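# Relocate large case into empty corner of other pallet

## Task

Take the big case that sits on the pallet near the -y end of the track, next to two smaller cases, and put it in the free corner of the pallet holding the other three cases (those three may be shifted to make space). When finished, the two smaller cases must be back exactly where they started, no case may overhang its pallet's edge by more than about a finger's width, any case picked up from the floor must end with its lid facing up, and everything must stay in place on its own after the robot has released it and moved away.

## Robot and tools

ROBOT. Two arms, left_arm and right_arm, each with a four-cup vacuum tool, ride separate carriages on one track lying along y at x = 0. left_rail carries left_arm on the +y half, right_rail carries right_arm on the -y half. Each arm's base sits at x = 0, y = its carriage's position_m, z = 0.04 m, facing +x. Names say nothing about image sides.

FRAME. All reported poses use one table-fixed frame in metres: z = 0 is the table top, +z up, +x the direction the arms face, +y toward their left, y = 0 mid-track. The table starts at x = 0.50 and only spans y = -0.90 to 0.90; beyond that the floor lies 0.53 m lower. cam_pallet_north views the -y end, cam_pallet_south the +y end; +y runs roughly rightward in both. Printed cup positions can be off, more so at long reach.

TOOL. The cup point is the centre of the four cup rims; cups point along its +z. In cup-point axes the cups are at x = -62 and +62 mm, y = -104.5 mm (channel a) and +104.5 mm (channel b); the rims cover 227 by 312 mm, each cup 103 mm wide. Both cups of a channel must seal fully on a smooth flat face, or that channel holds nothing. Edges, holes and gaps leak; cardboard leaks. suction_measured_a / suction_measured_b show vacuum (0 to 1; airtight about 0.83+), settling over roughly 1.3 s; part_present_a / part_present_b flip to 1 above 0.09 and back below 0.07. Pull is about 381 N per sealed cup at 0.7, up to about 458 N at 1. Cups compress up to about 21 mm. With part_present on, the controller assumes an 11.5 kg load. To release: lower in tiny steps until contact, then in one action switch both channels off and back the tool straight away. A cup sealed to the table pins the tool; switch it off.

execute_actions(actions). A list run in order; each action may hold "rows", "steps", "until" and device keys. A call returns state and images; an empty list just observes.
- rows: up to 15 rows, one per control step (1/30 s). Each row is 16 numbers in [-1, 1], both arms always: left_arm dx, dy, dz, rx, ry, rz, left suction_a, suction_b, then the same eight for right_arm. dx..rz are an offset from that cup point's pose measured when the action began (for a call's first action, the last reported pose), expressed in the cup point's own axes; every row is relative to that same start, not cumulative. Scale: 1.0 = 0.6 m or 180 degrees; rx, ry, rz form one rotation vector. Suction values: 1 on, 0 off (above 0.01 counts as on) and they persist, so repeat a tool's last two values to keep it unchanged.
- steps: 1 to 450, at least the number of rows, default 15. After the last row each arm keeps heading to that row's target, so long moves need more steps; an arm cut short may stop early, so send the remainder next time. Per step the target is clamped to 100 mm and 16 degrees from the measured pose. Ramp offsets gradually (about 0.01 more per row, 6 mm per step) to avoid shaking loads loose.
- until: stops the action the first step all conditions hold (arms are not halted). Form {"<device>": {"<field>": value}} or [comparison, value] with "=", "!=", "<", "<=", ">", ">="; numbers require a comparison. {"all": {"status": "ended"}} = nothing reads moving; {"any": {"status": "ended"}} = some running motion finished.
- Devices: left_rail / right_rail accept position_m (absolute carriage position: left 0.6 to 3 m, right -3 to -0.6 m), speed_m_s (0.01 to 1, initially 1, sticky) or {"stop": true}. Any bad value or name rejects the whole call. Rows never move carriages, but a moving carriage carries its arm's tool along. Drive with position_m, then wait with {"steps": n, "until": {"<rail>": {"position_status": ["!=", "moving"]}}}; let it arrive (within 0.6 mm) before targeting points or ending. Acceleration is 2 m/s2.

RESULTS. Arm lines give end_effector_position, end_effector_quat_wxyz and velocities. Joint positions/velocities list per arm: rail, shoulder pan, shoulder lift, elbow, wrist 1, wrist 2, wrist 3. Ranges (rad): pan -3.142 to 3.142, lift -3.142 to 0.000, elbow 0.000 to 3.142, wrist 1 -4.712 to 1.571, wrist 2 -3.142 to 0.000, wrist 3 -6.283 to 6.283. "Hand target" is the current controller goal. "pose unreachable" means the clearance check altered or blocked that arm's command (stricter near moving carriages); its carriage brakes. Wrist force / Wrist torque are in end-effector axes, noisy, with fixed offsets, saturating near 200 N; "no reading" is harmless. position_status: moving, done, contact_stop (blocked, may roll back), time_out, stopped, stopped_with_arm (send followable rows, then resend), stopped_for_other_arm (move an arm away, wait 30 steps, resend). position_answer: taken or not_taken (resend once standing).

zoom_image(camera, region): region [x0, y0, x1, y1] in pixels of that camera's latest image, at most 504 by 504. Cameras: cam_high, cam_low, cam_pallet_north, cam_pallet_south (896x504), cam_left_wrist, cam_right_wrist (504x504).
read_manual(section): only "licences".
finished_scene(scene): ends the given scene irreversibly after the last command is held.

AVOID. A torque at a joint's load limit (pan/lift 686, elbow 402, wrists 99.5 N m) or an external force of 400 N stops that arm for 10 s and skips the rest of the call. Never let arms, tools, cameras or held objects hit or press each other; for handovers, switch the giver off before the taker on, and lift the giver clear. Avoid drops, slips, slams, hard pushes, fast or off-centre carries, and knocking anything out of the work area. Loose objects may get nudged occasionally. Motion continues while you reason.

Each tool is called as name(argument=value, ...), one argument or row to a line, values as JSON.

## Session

execute_actions(
  actions=[],
)

Scene clock: 0.00 s.
left_arm: end_effector_position=(+0.8496, +2.4573, +0.4409) suction_measured_a=0.00 part_present_a=0 suction_measured_b=0.00 part_present_b=0 end_effector_quat_wxyz=(+0.000, -0.001, +1.000, +0.000) end_effector_velocity=(-0.000, +0.000, +0.000) end_effector_angular_velocity=(-0.000, -0.000, +0.000) | right_arm: end_effector_position=(+0.8501, -0.6934, +0.4402) suction_measured_a=0.00 part_present_a=0 suction_measured_b=0.00 part_present_b=0 end_effector_quat_wxyz=(+0.000, -0.000, +1.000, -0.001) end_effector_velocity=(-0.000, +0.000, +0.000) end_effector_angular_velocity=(-0.000, -0.000, +0.000)
Joint positions: left_arm=[ 2.456 -0.238 -1.499  2.092 -2.164 -1.57   1.331] | right_arm=[-0.693 -0.238 -1.498  2.092 -2.165 -1.572  1.332]
Joint velocities: left_arm=[ 0.  0. -0.  0. -0.  0. -0.] | right_arm=[ 0.  0. -0.  0. -0.  0. -0.]
Wrist force (N, on the end effector, along its own x y z axes, offset not removed): no reading
Wrist torque (N m, same axes, about the end effector's origin, offset not removed): no reading
Hand target (left_arm): +0.850, +2.457, +0.441; +0.000, -0.001, +1.000, +0.000
Hand target (right_arm): +0.850, -0.693, +0.440; +0.000, -0.000, +1.000, -0.001
left_rail: position_m=2.456 position_m_goal=2.456 speed_m_s=1.00 position_status=done position_answer=taken refusals=0
right_rail: position_m=-0.693 position_m_goal=-0.693 speed_m_s=1.00 position_status=done position_answer=taken refusals=0

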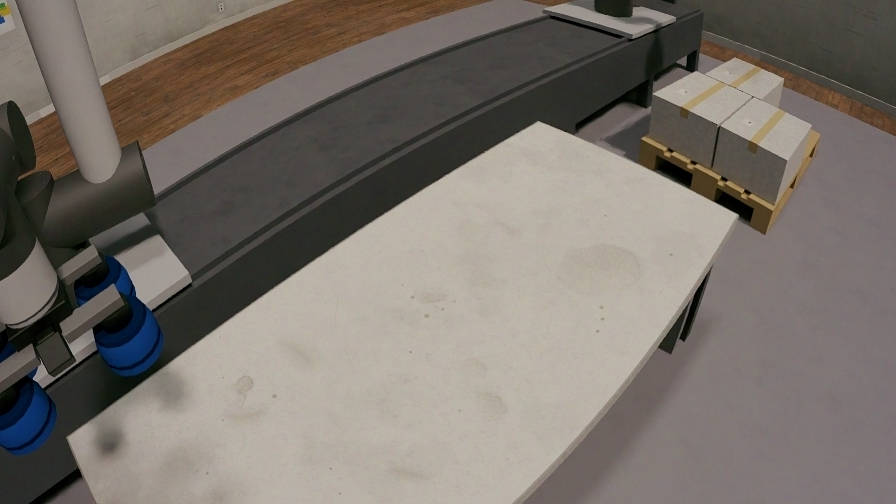

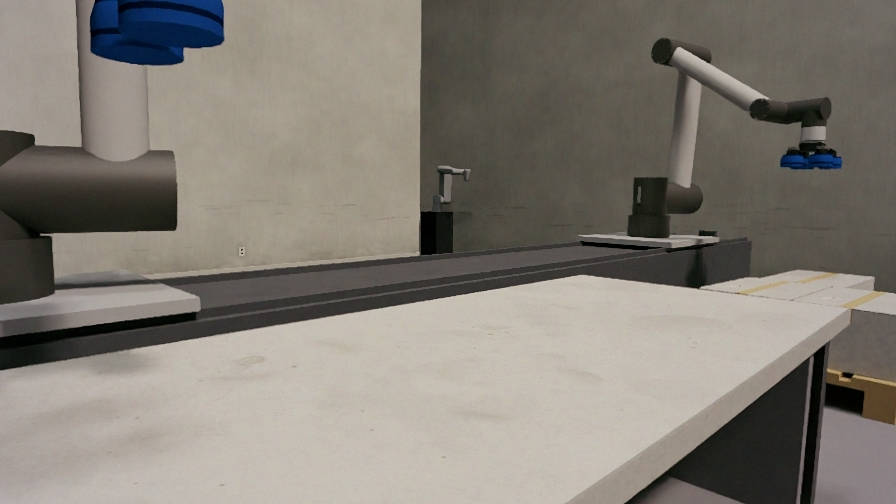

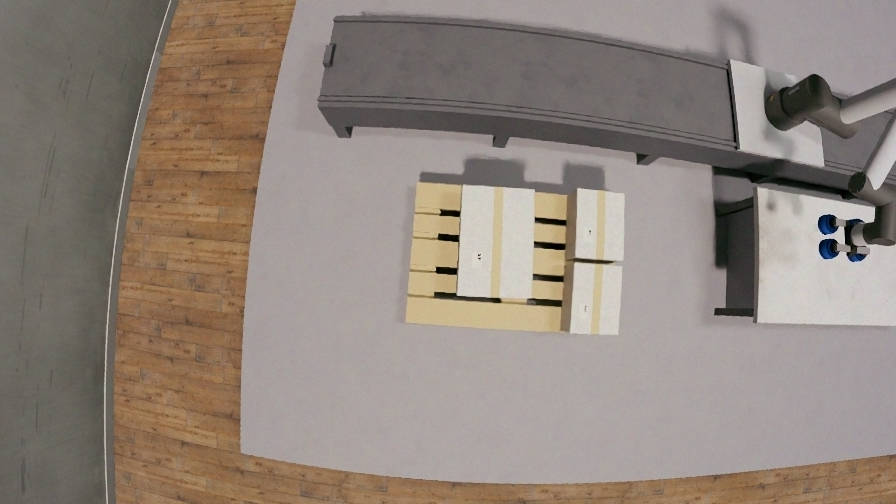

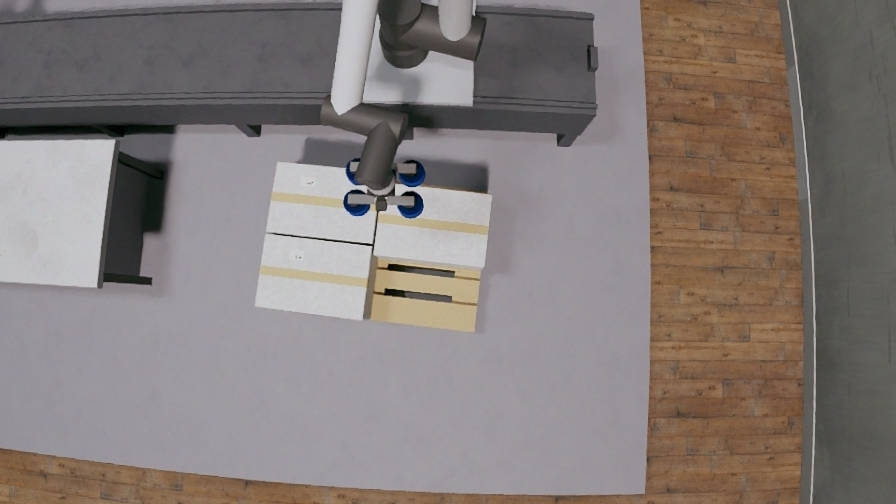

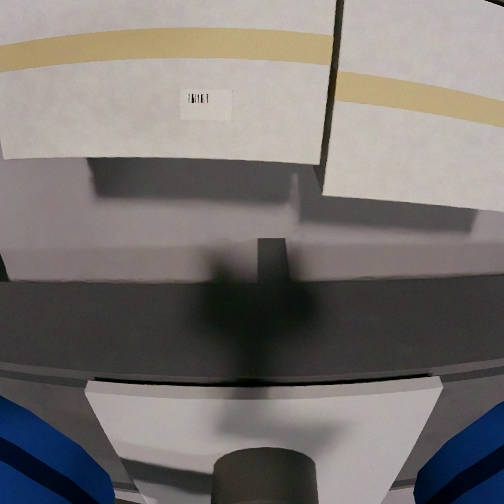

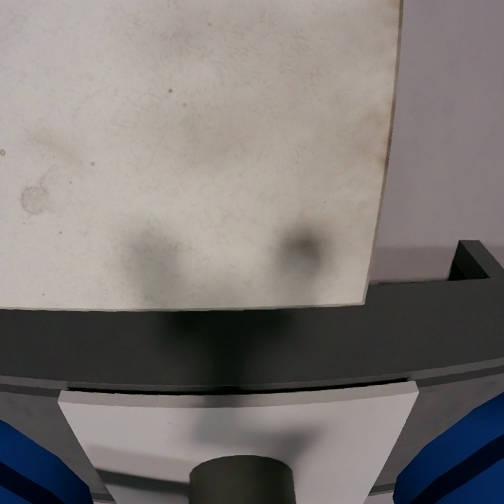

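execute_actions(
  actions=[
    {"rows":[[-0.11,0,0.45,0,0,0.528,0,0,-0.125,0,0.4,0,0,-0.01,0,0]],"steps":90,"left_rail":{"position_m":2.69},"right_rail":{"position_m":-2.455},"until":{"all":{"status":"ended"}}},
  ],
)

zoom_image(
  camera="cam_pallet_south",
  region=[230,150,510,350],
)

Scene clock: 3.47 s.
left_arm: end_effector_position=(+0.9159, +2.6910, +0.1710) suction_measured_a=0.00 part_present_a=0 suction_measured_b=0.00 part_present_b=0 end_effector_quat_wxyz=(-0.000, +0.737, +0.676, +0.000) end_effector_velocity=(+0.000, +0.000, +0.000) end_effector_angular_velocity=(-0.000, -0.000, -0.000) | right_arm: end_effector_position=(+0.9251, -2.4553, +0.2002) suction_measured_a=0.00 part_present_a=0 suction_measured_b=0.00 part_present_b=0 end_effector_quat_wxyz=(+0.000, -0.016, +1.000, -0.001) end_effector_velocity=(+0.000, +0.000, +0.000) end_effector_angular_velocity=(-0.000, -0.000, +0.000)
Joint positions: left_arm=[ 2.69  -0.22  -1.17   2.163 -2.565 -1.57   3.007] | right_arm=[-2.455 -0.219 -1.196  2.139 -2.515 -1.572  1.32 ]
Joint velocities: left_arm=[ 0.  0. -0. -0.  0. -0.  0.] | right_arm=[ 0.  0. -0.  0. -0. -0.  0.]
Wrist force (N, on the end effector, along its own x y z axes, offset not removed): left_arm=[-4.9 5.7 -2.0] | right_arm=[0.2 6.0 -6.4]
Wrist torque (N m, same axes, about the end effector's origin, offset not removed): left_arm=[0.60 0.80 -0.71] | right_arm=[0.90 0.35 -0.40]
Hand target (left_arm): +0.916, +2.691, +0.171; -0.000, +0.737, +0.676, +0.000
Hand target (right_arm): +0.925, -2.455, +0.200; +0.000, -0.016, +1.000, -0.001
Off the commanded pose (left_arm): 0.000 m, 0 deg.
Off the commanded pose (right_arm): 0.000 m, 0 deg.
left_rail: position_m=2.690 position_m_goal=2.690 speed_m_s=1.00 position_status=done position_answer=taken refusals=0
right_rail: position_m=-2.455 position_m_goal=-2.455 speed_m_s=1.00 position_status=done position_answer=taken refusals=0

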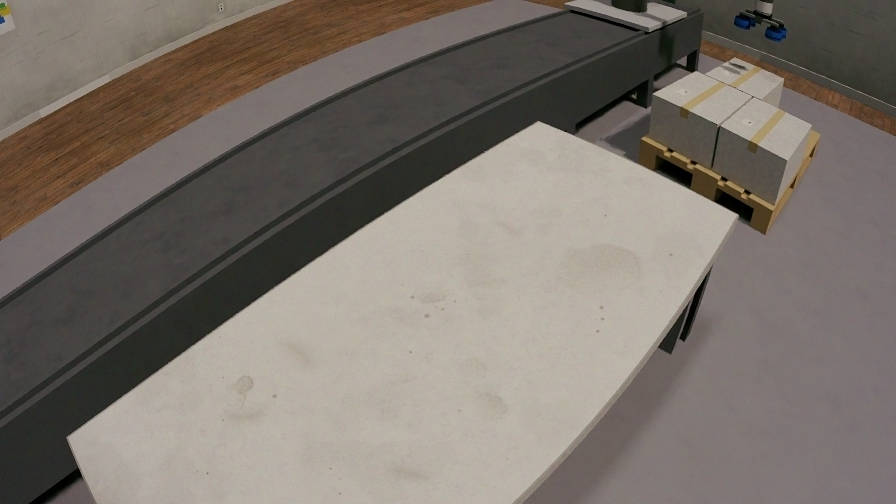

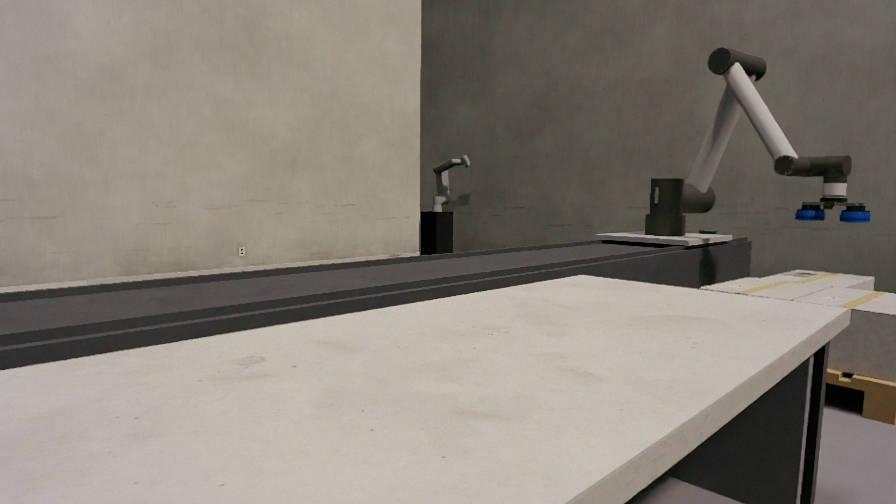

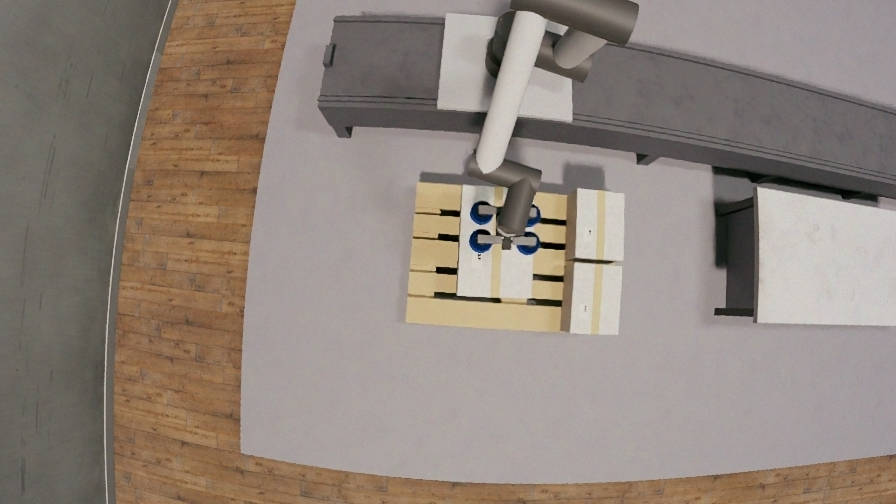

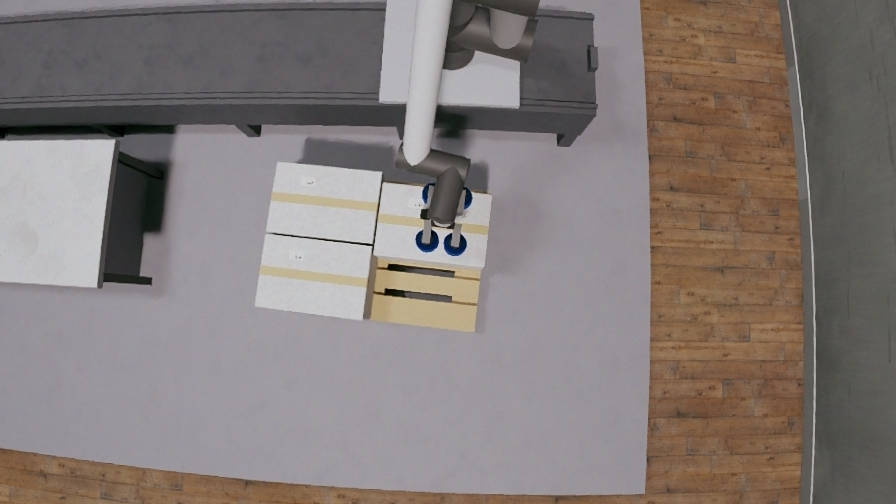

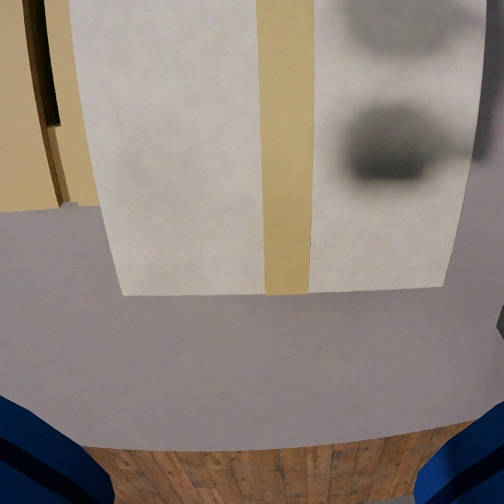

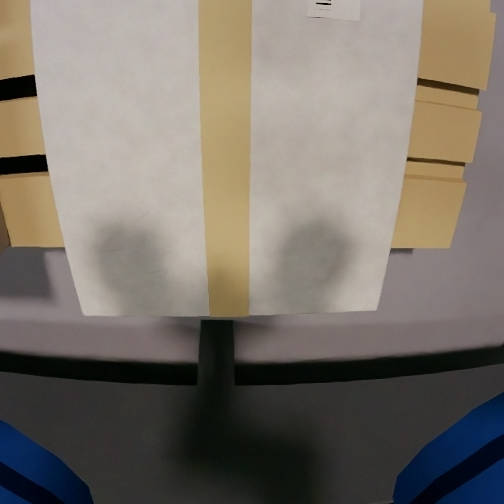

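Region (230, 150, 510, 350) of cam_pallet_south's 896x504 image, scaled by 1.800, with more detail than that image has; it fills the top 360 rows of this view, and the rest is white.

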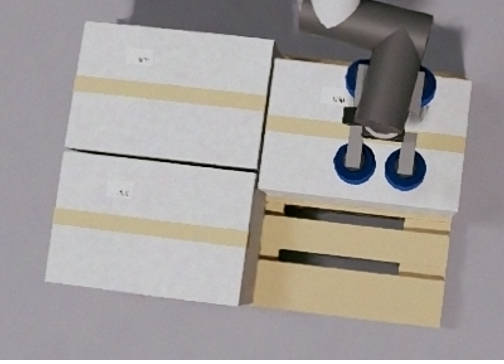

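execute_actions(
  actions=[
    {"rows":[[-0.04,-0.055,0.45,0,0,0,0,0,0,0.008,0.5,0,0,0,0,0]],"steps":28},
    {"rows":[[0,0,0.01,0,0,0,1,1,0,0,0.01,0,0,0,1,1],[0,0,0.02,0,0,0,1,1,0,0,0.02,0,0,0,1,1],[0,0,0.03,0,0,0,1,1,0,0,0.03,0,0,0,1,1],[0,0,0.04,0,0,0,1,1,0,0,0.04,0,0,0,1,1],[0,0,0.05,0,0,0,1,1,0,0,0.05,0,0,0,1,1],[0,0,0.06,0,0,0,1,1,0,0,0.06,0,0,0,1,1],[0,0,0.07,0,0,0,1,1,0,0,0.07,0,0,0,1,1]],"steps":35},
  ],
)

Scene clock: 5.77 s.
left_arm: end_effector_position=(+0.8813, +2.6699, -0.1408) suction_measured_a=0.94 part_present_a=1 suction_measured_b=0.94 part_present_b=1 end_effector_quat_wxyz=(-0.000, +0.737, +0.676, +0.000) end_effector_velocity=(-0.000, -0.000, -0.000) end_effector_angular_velocity=(-0.000, +0.000, -0.000) | right_arm: end_effector_position=(+0.9248, -2.4505, -0.1414) suction_measured_a=0.90 part_present_a=1 suction_measured_b=0.90 part_present_b=1 end_effector_quat_wxyz=(+0.000, -0.016, +1.000, -0.001) end_effector_velocity=(-0.000, +0.000, -0.000) end_effector_angular_velocity=(+0.000, +0.000, -0.000)
Joint positions: left_arm=[ 2.69  -0.253 -0.763  2.23  -3.037 -1.57   2.974] | right_arm=[-2.455 -0.214 -0.754  2.166 -2.984 -1.572  1.325]
Joint velocities: left_arm=[ 0. -0.  0. -0. -0. -0. -0.] | right_arm=[ 0. -0.  0. -0.  0.  0.  0.]
Wrist force (N, on the end effector, along its own x y z axes, offset not removed): left_arm=[-4.9 6.2 10.6] | right_arm=[-3.2 3.4 11.8]
Wrist torque (N m, same axes, about the end effector's origin, offset not removed): left_arm=[2.36 1.18 -0.69] | right_arm=[1.20 6.95 -0.30]
Hand target (left_arm): +0.881, +2.670, -0.141; -0.000, +0.737, +0.676, +0.000
Hand target (right_arm): +0.925, -2.450, -0.141; +0.000, -0.016, +1.000, -0.001
Off the commanded pose (left_arm): 0.000 m, 0 deg.
Off the commanded pose (right_arm): 0.000 m, 0 deg.
left_rail: position_m=2.690 position_m_goal=2.690 speed_m_s=1.00 position_status=done position_answer=taken refusals=0
right_rail: position_m=-2.455 position_m_goal=-2.455 speed_m_s=1.00 position_status=done position_answer=taken refusals=0

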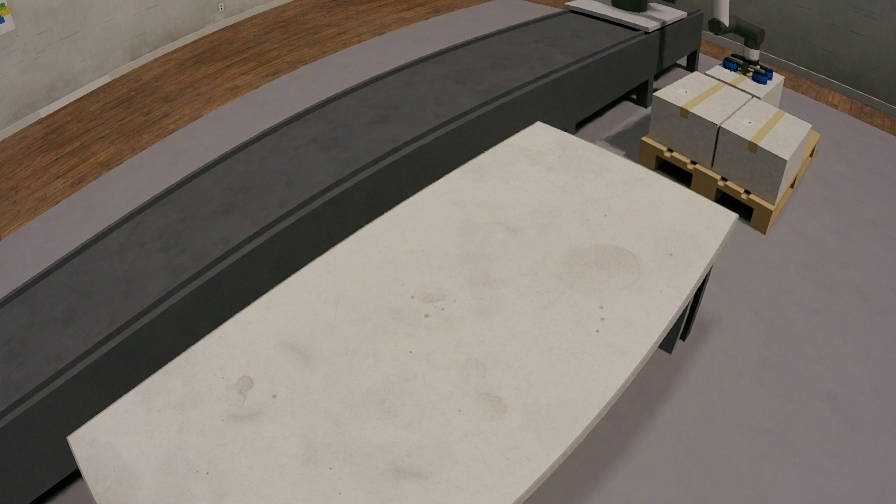

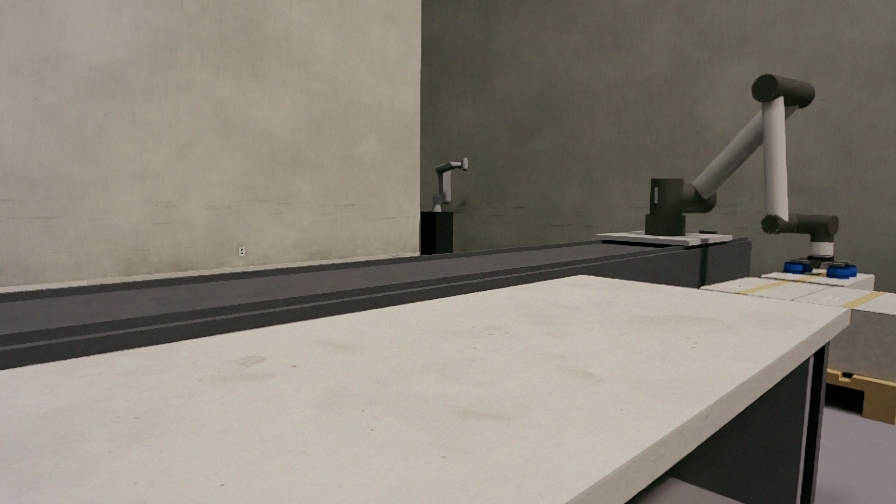

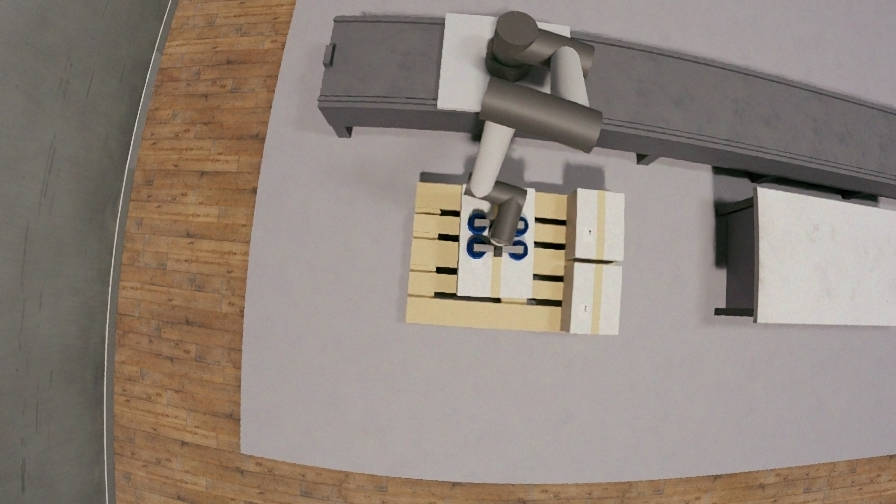

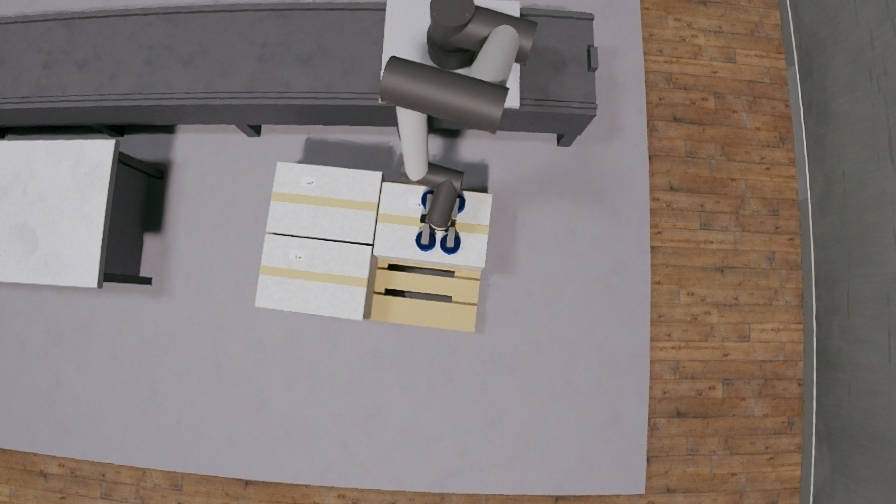

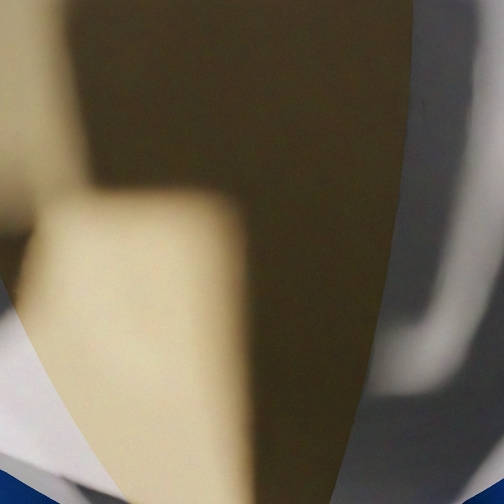

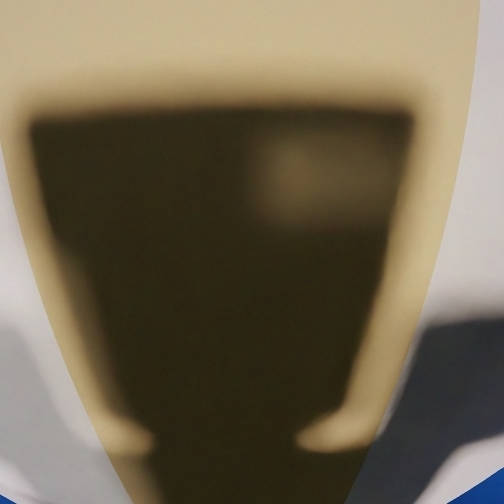

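execute_actions(
  actions=[
    {"rows":[[0,-0.004,-0.003,0,0,0,1,1,0,0,-0.01,0,0,0,1,1],[0,-0.008,-0.005,0,0,0,1,1,0,0,-0.02,0,0,0,1,1],[0,-0.014,-0.005,0,0,0,1,1,0,0,-0.035,0,0,0,1,1],[0,-0.02,-0.005,0,0,0,1,1,0,0,-0.05,0,0,0,1,1],[0,-0.028,-0.005,0,0,0,1,1,0,0,-0.07,0,0,0,1,1],[0,-0.036,-0.005,0,0,0,1,1,0,0,-0.09,0,0,0,1,1],[0,-0.044,-0.005,0,0,0,1,1,0,0,-0.115,0,0,0,1,1],[0,-0.052,-0.005,0,0,0,1,1,0,0,-0.14,0,0,0,1,1],[0,-0.06,-0.005,0,0,0,1,1,0,0,-0.17,0,0,0,1,1],[0,-0.068,-0.005,0,0,0,1,1,0,0,-0.2,0,0,0,1,1],[0,-0.076,-0.005,0,0,0,1,1,0,0,-0.23,0,0,0,1,1],[0,-0.084,-0.005,0,0,0,1,1,0,0,-0.26,0,0,0,1,1],[0,-0.09,-0.005,0,0,0,1,1,0,0,-0.29,0,0,0,1,1],[0,-0.095,-0.005,0,0,0,1,1,0,0,-0.32,0,0,0,1,1],[0,-0.095,-0.005,0,0,0,1,1,0,0,-0.76,0,0,0,1,1]],"steps":42},
    {"right_rail":{"position_m":-0.75,"speed_m_s":0.9},"rows":[[0,0,0.002,0,0,0,1,1,0,0.016,0,0,0,0.01,1,1],[0,0,0.004,0,0,0,1,1,0,0.033,0,0,0,0.02,1,1],[0,0,0.006,0,0,0,1,1,0.01,0.058,0,0,0,0.035,1,1],[0,0,0.008,0,0,0,1,1,0.01,0.083,0,0,0,0.05,1,1],[0,0,0.01,0,0,0,1,1,0.015,0.115,0,0,0,0.065,1,1],[0,0,0.012,0,0,0,1,1,0.02,0.15,0,0,0,0.08,1,1],[0,0,0.014,0,0,0,1,1,0.025,0.18,0,0,0,0.1,1,1],[0,0,0.016,0,0,0,1,1,0.03,0.215,0,0,0,0.12,1,1],[0,0,0.018,0,0,0,1,1,0.035,0.25,0,0,0,0.14,1,1],[0,0,0.02,0,0,0,1,1,0.04,0.28,0,0,0,0.16,1,1],[0,0,0.02,0,0,0,1,1,0.1,0.91,0,0,0,0.538,1,1]],"steps":80},
    {"rows":[[0,0,0,0,0,0,1,1,0,0,0.01,0,0,0,1,1],[0,0,0,0,0,0,1,1,0,0,0.02,0,0,0,1,1],[0,0,0,0,0,0,1,1,0,0,0.035,0,0,0,1,1],[0,0,0,0,0,0,1,1,0,0,0.05,0,0,0,1,1],[0,0,0,0,0,0,1,1,0,0,0.065,0,0,0,1,1],[0,0,0,0,0,0,1,1,0,0,0.08,0,0,0,1,1],[0,0,0,0,0,0,1,1,0,0,0.095,0,0,0,1,1],[0,0,0,0,0,0,1,1,0,0,0.105,0,0,0,1,1],[0,0,0,0,0,0,1,1,0,0,0.115,0,0,0,1,1]],"steps":22},
  ],
)

zoom_image(
  camera="cam_pallet_south",
  region=[230,150,510,350],
)

Scene clock: 11.13 s.
left_arm: end_effector_position=(+0.8245, +2.6748, -0.1498) suction_measured_a=0.94 part_present_a=1 suction_measured_b=0.94 part_present_b=1 end_effector_quat_wxyz=(-0.000, +0.737, +0.676, +0.000) end_effector_velocity=(+0.000, +0.000, +0.000) end_effector_angular_velocity=(+0.000, -0.000, +0.000) | right_arm: end_effector_position=(+0.8477, -0.2014, +0.2452) suction_measured_a=0.90 part_present_a=1 suction_measured_b=0.90 part_present_b=1 end_effector_quat_wxyz=(+0.001, +0.737, +0.676, -0.000) end_effector_velocity=(+0.000, +0.000, -0.002) end_effector_angular_velocity=(+0.000, -0.001, -0.000)
Joint positions: left_arm=[ 2.69  -0.265 -0.755  2.309 -3.125 -1.57   2.962] | right_arm=[-0.75   0.374 -1.169  1.996 -2.399 -1.573  3.604]
Joint velocities: left_arm=[ 0. -0. -0. -0.  0.  0. -0.] | right_arm=[ 0.    -0.     0.002  0.001 -0.003 -0.     0.   ]
Wrist force (N, on the end effector, along its own x y z axes, offset not removed): left_arm=[-5.3 5.4 10.9] | right_arm=[1.6 5.8 13.0]
Wrist torque (N m, same axes, about the end effector's origin, offset not removed): left_arm=[2.26 1.16 -0.66] | right_arm=[0.93 7.60 -0.57]
Hand target (left_arm): +0.825, +2.675, -0.150; -0.000, +0.737, +0.676, +0.000
Hand target (right_arm): +0.848, -0.201, +0.245; +0.001, +0.737, +0.676, -0.000
Off the commanded pose (left_arm): 0.000 m, 0 deg.
Off the commanded pose (right_arm): 0.000 m, 0 deg.
left_rail: position_m=2.690 position_m_goal=2.690 speed_m_s=1.00 position_status=done position_answer=taken refusals=0
right_rail: position_m=-0.750 position_m_goal=-0.750 speed_m_s=0.90 position_status=done position_answer=taken refusals=0

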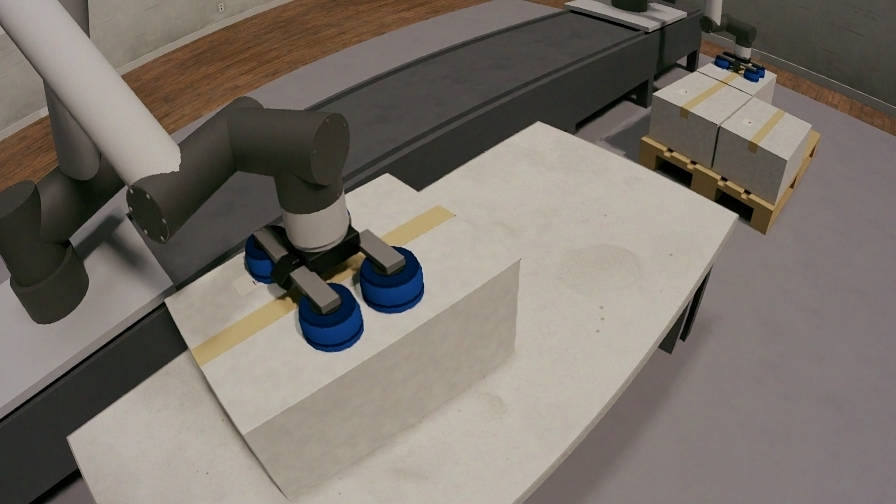

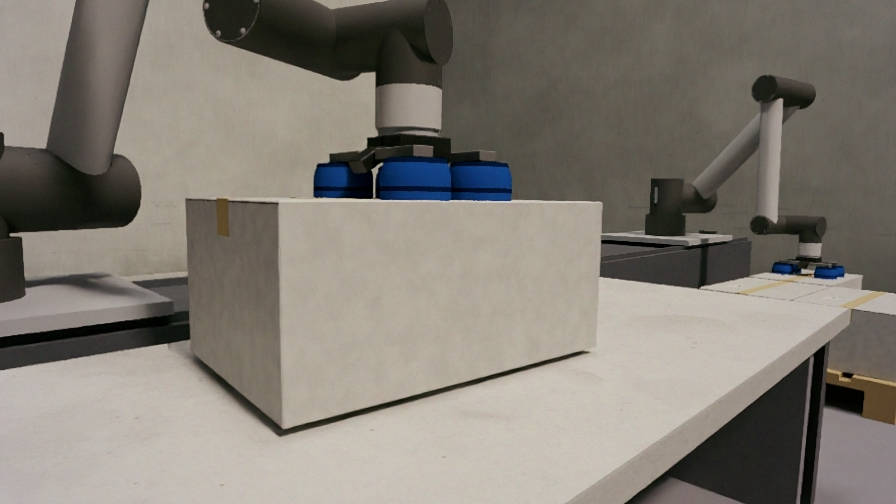

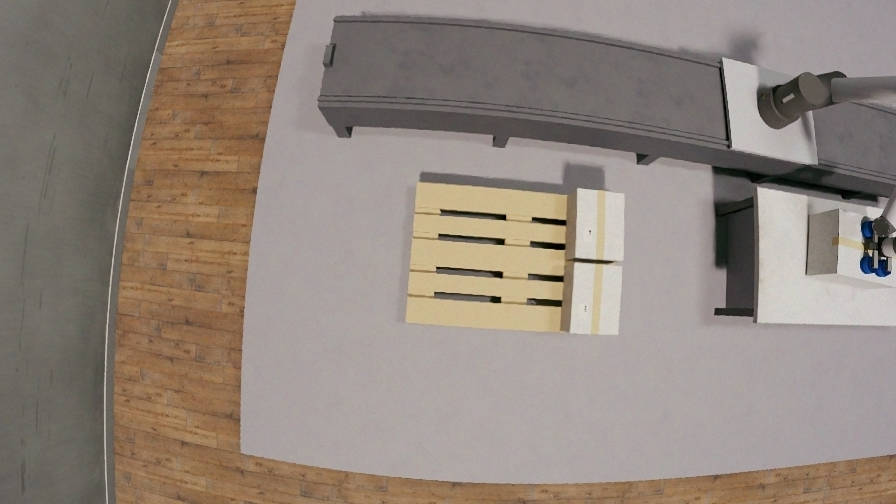

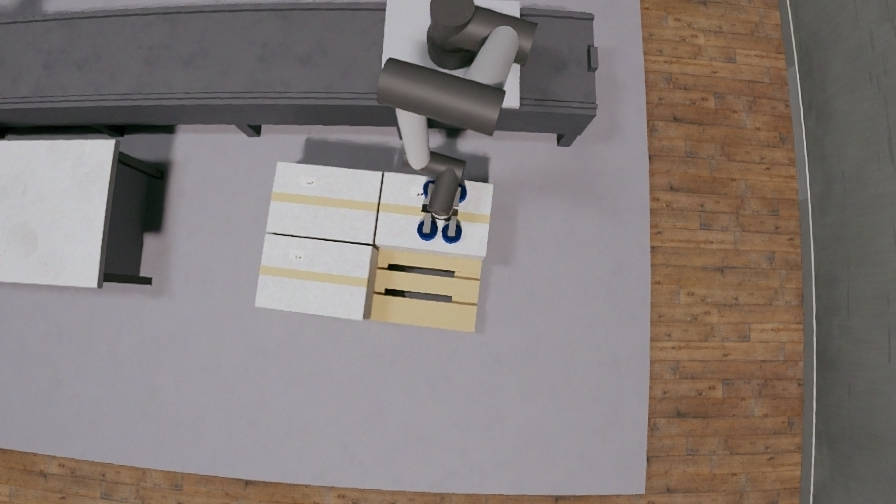

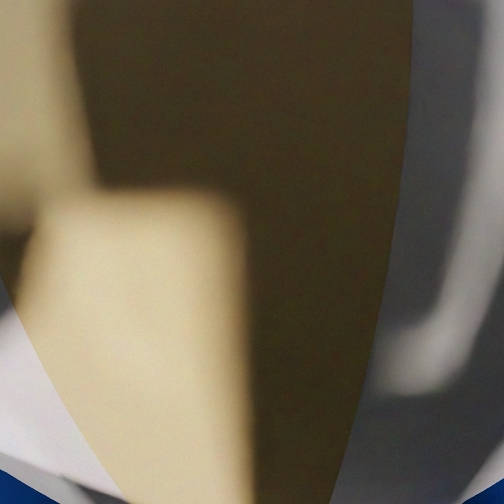

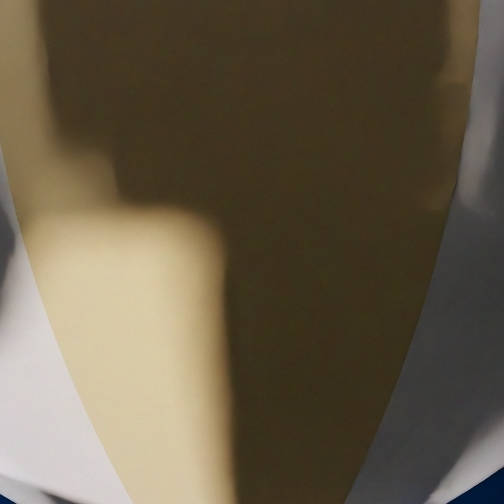

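Region (230, 150, 510, 350) of cam_pallet_south's 896x504 image, scaled by 1.800, with more detail than that image has; it fills the top 360 rows of this view, and the rest is white.

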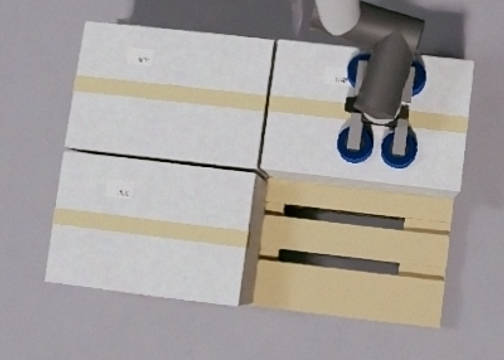

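Aligned. Lower a little.

execute_actions(
  actions=[
    {"rows":[[0,0,0.002,0,0,0,1,1,0,0,0.004,0,0,0,1,1],[0,0,0.004,0,0,0,1,1,0,0,0.008,0,0,0,1,1],[0,0,0.006,0,0,0,1,1,0,0,0.012,0,0,0,1,1],[0,0,0.008,0,0,0,1,1,0,0,0.016,0,0,0,1,1],[0,0,0.008,0,0,0,1,1,0,0,0.02,0,0,0,1,1]],"steps":15},
  ],
)

Scene clock: 11.73 s.
left_arm: end_effector_position=(+0.8247, +2.6747, -0.1541) suction_measured_a=0.94 part_present_a=1 suction_measured_b=0.94 part_present_b=1 end_effector_quat_wxyz=(+0.000, +0.737, +0.676, +0.001) end_effector_velocity=(-0.000, +0.000, -0.001) end_effector_angular_velocity=(+0.000, +0.001, +0.000) | right_arm: end_effector_position=(+0.8478, -0.2014, +0.2334) suction_measured_a=0.90 part_present_a=1 suction_measured_b=0.90 part_present_b=1 end_effector_quat_wxyz=(+0.001, +0.737, +0.676, -0.000) end_effector_velocity=(+0.001, +0.000, -0.001) end_effector_angular_velocity=(+0.000, -0.001, -0.000)
Joint positions: left_arm=[ 2.69  -0.265 -0.748  2.307 -3.131 -1.57   2.962] | right_arm=[-0.75   0.374 -1.158  2.002 -2.415 -1.573  3.604]
Joint velocities: left_arm=[ 0.    -0.     0.002 -0.     0.    -0.    -0.   ] | right_arm=[ 0.    -0.     0.001  0.    -0.003 -0.     0.   ]
Wrist force (N, on the end effector, along its own x y z axes, offset not removed): left_arm=[-9.3 -78.2 -200.0] | right_arm=[-1.1 1.4 7.0]
Wrist torque (N m, same axes, about the end effector's origin, offset not removed): left_arm=[5.30 4.43 -0.42] | right_arm=[-0.39 9.38 -0.82]
Hand target (left_arm): +0.825, +2.675, -0.155; -0.000, +0.737, +0.676, +0.000
Hand target (right_arm): +0.848, -0.201, +0.233; +0.001, +0.737, +0.676, -0.000
Off the commanded pose (left_arm): 0.001 m, 0 deg.
Off the commanded pose (right_arm): 0.000 m, 0 deg.
left_rail: position_m=2.690 position_m_goal=2.690 speed_m_s=1.00 position_status=done position_answer=taken refusals=0
right_rail: position_m=-0.750 position_m_goal=-0.750 speed_m_s=0.90 position_status=done position_answer=taken refusals=0

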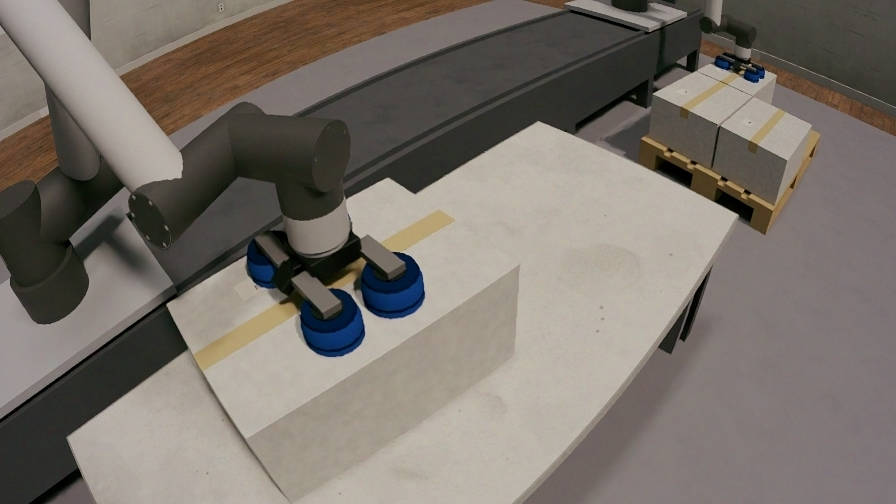

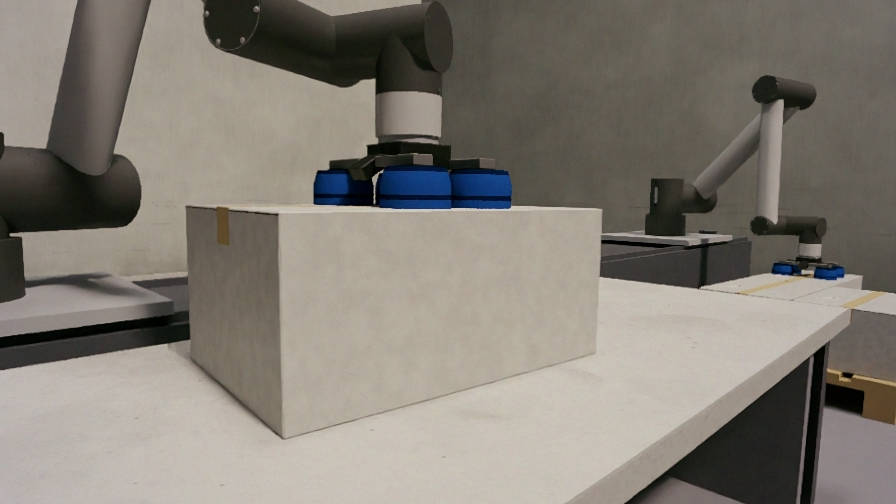

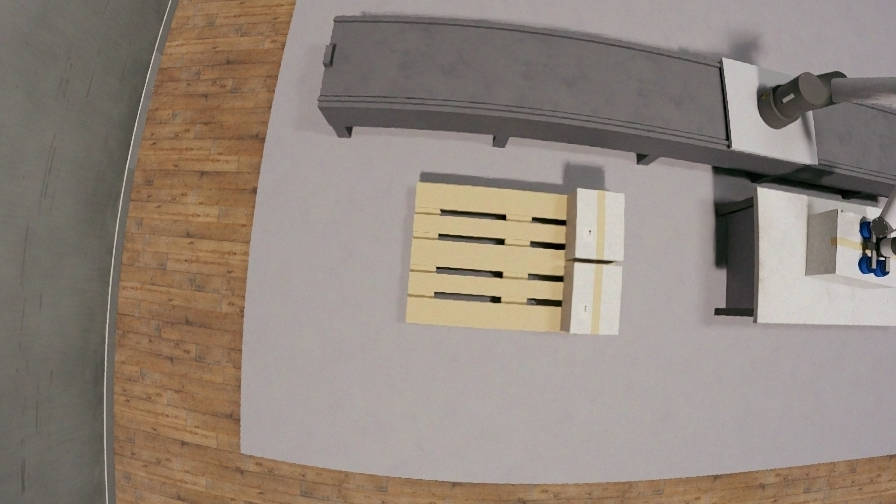

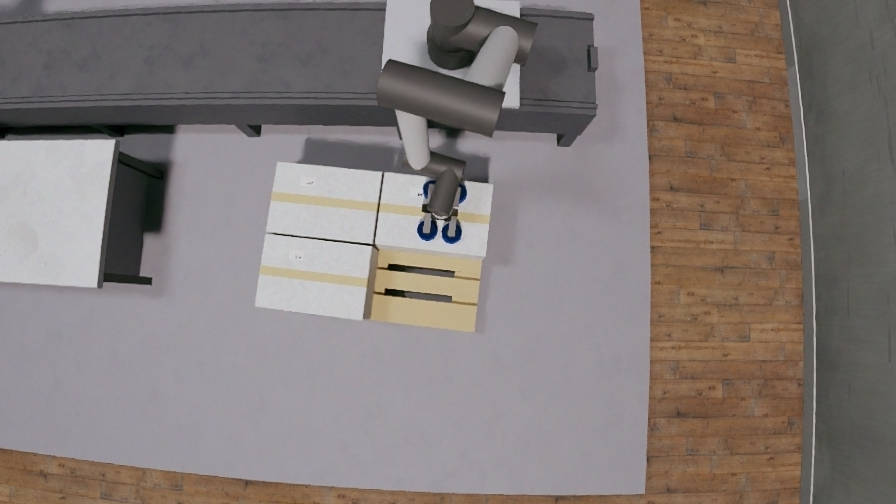

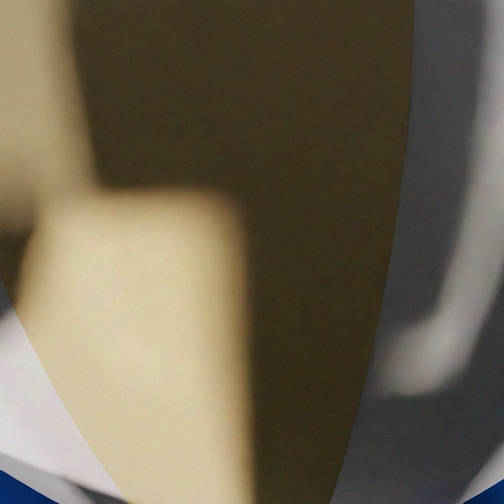

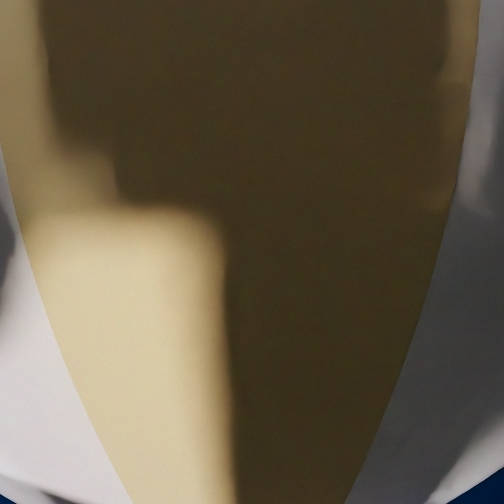

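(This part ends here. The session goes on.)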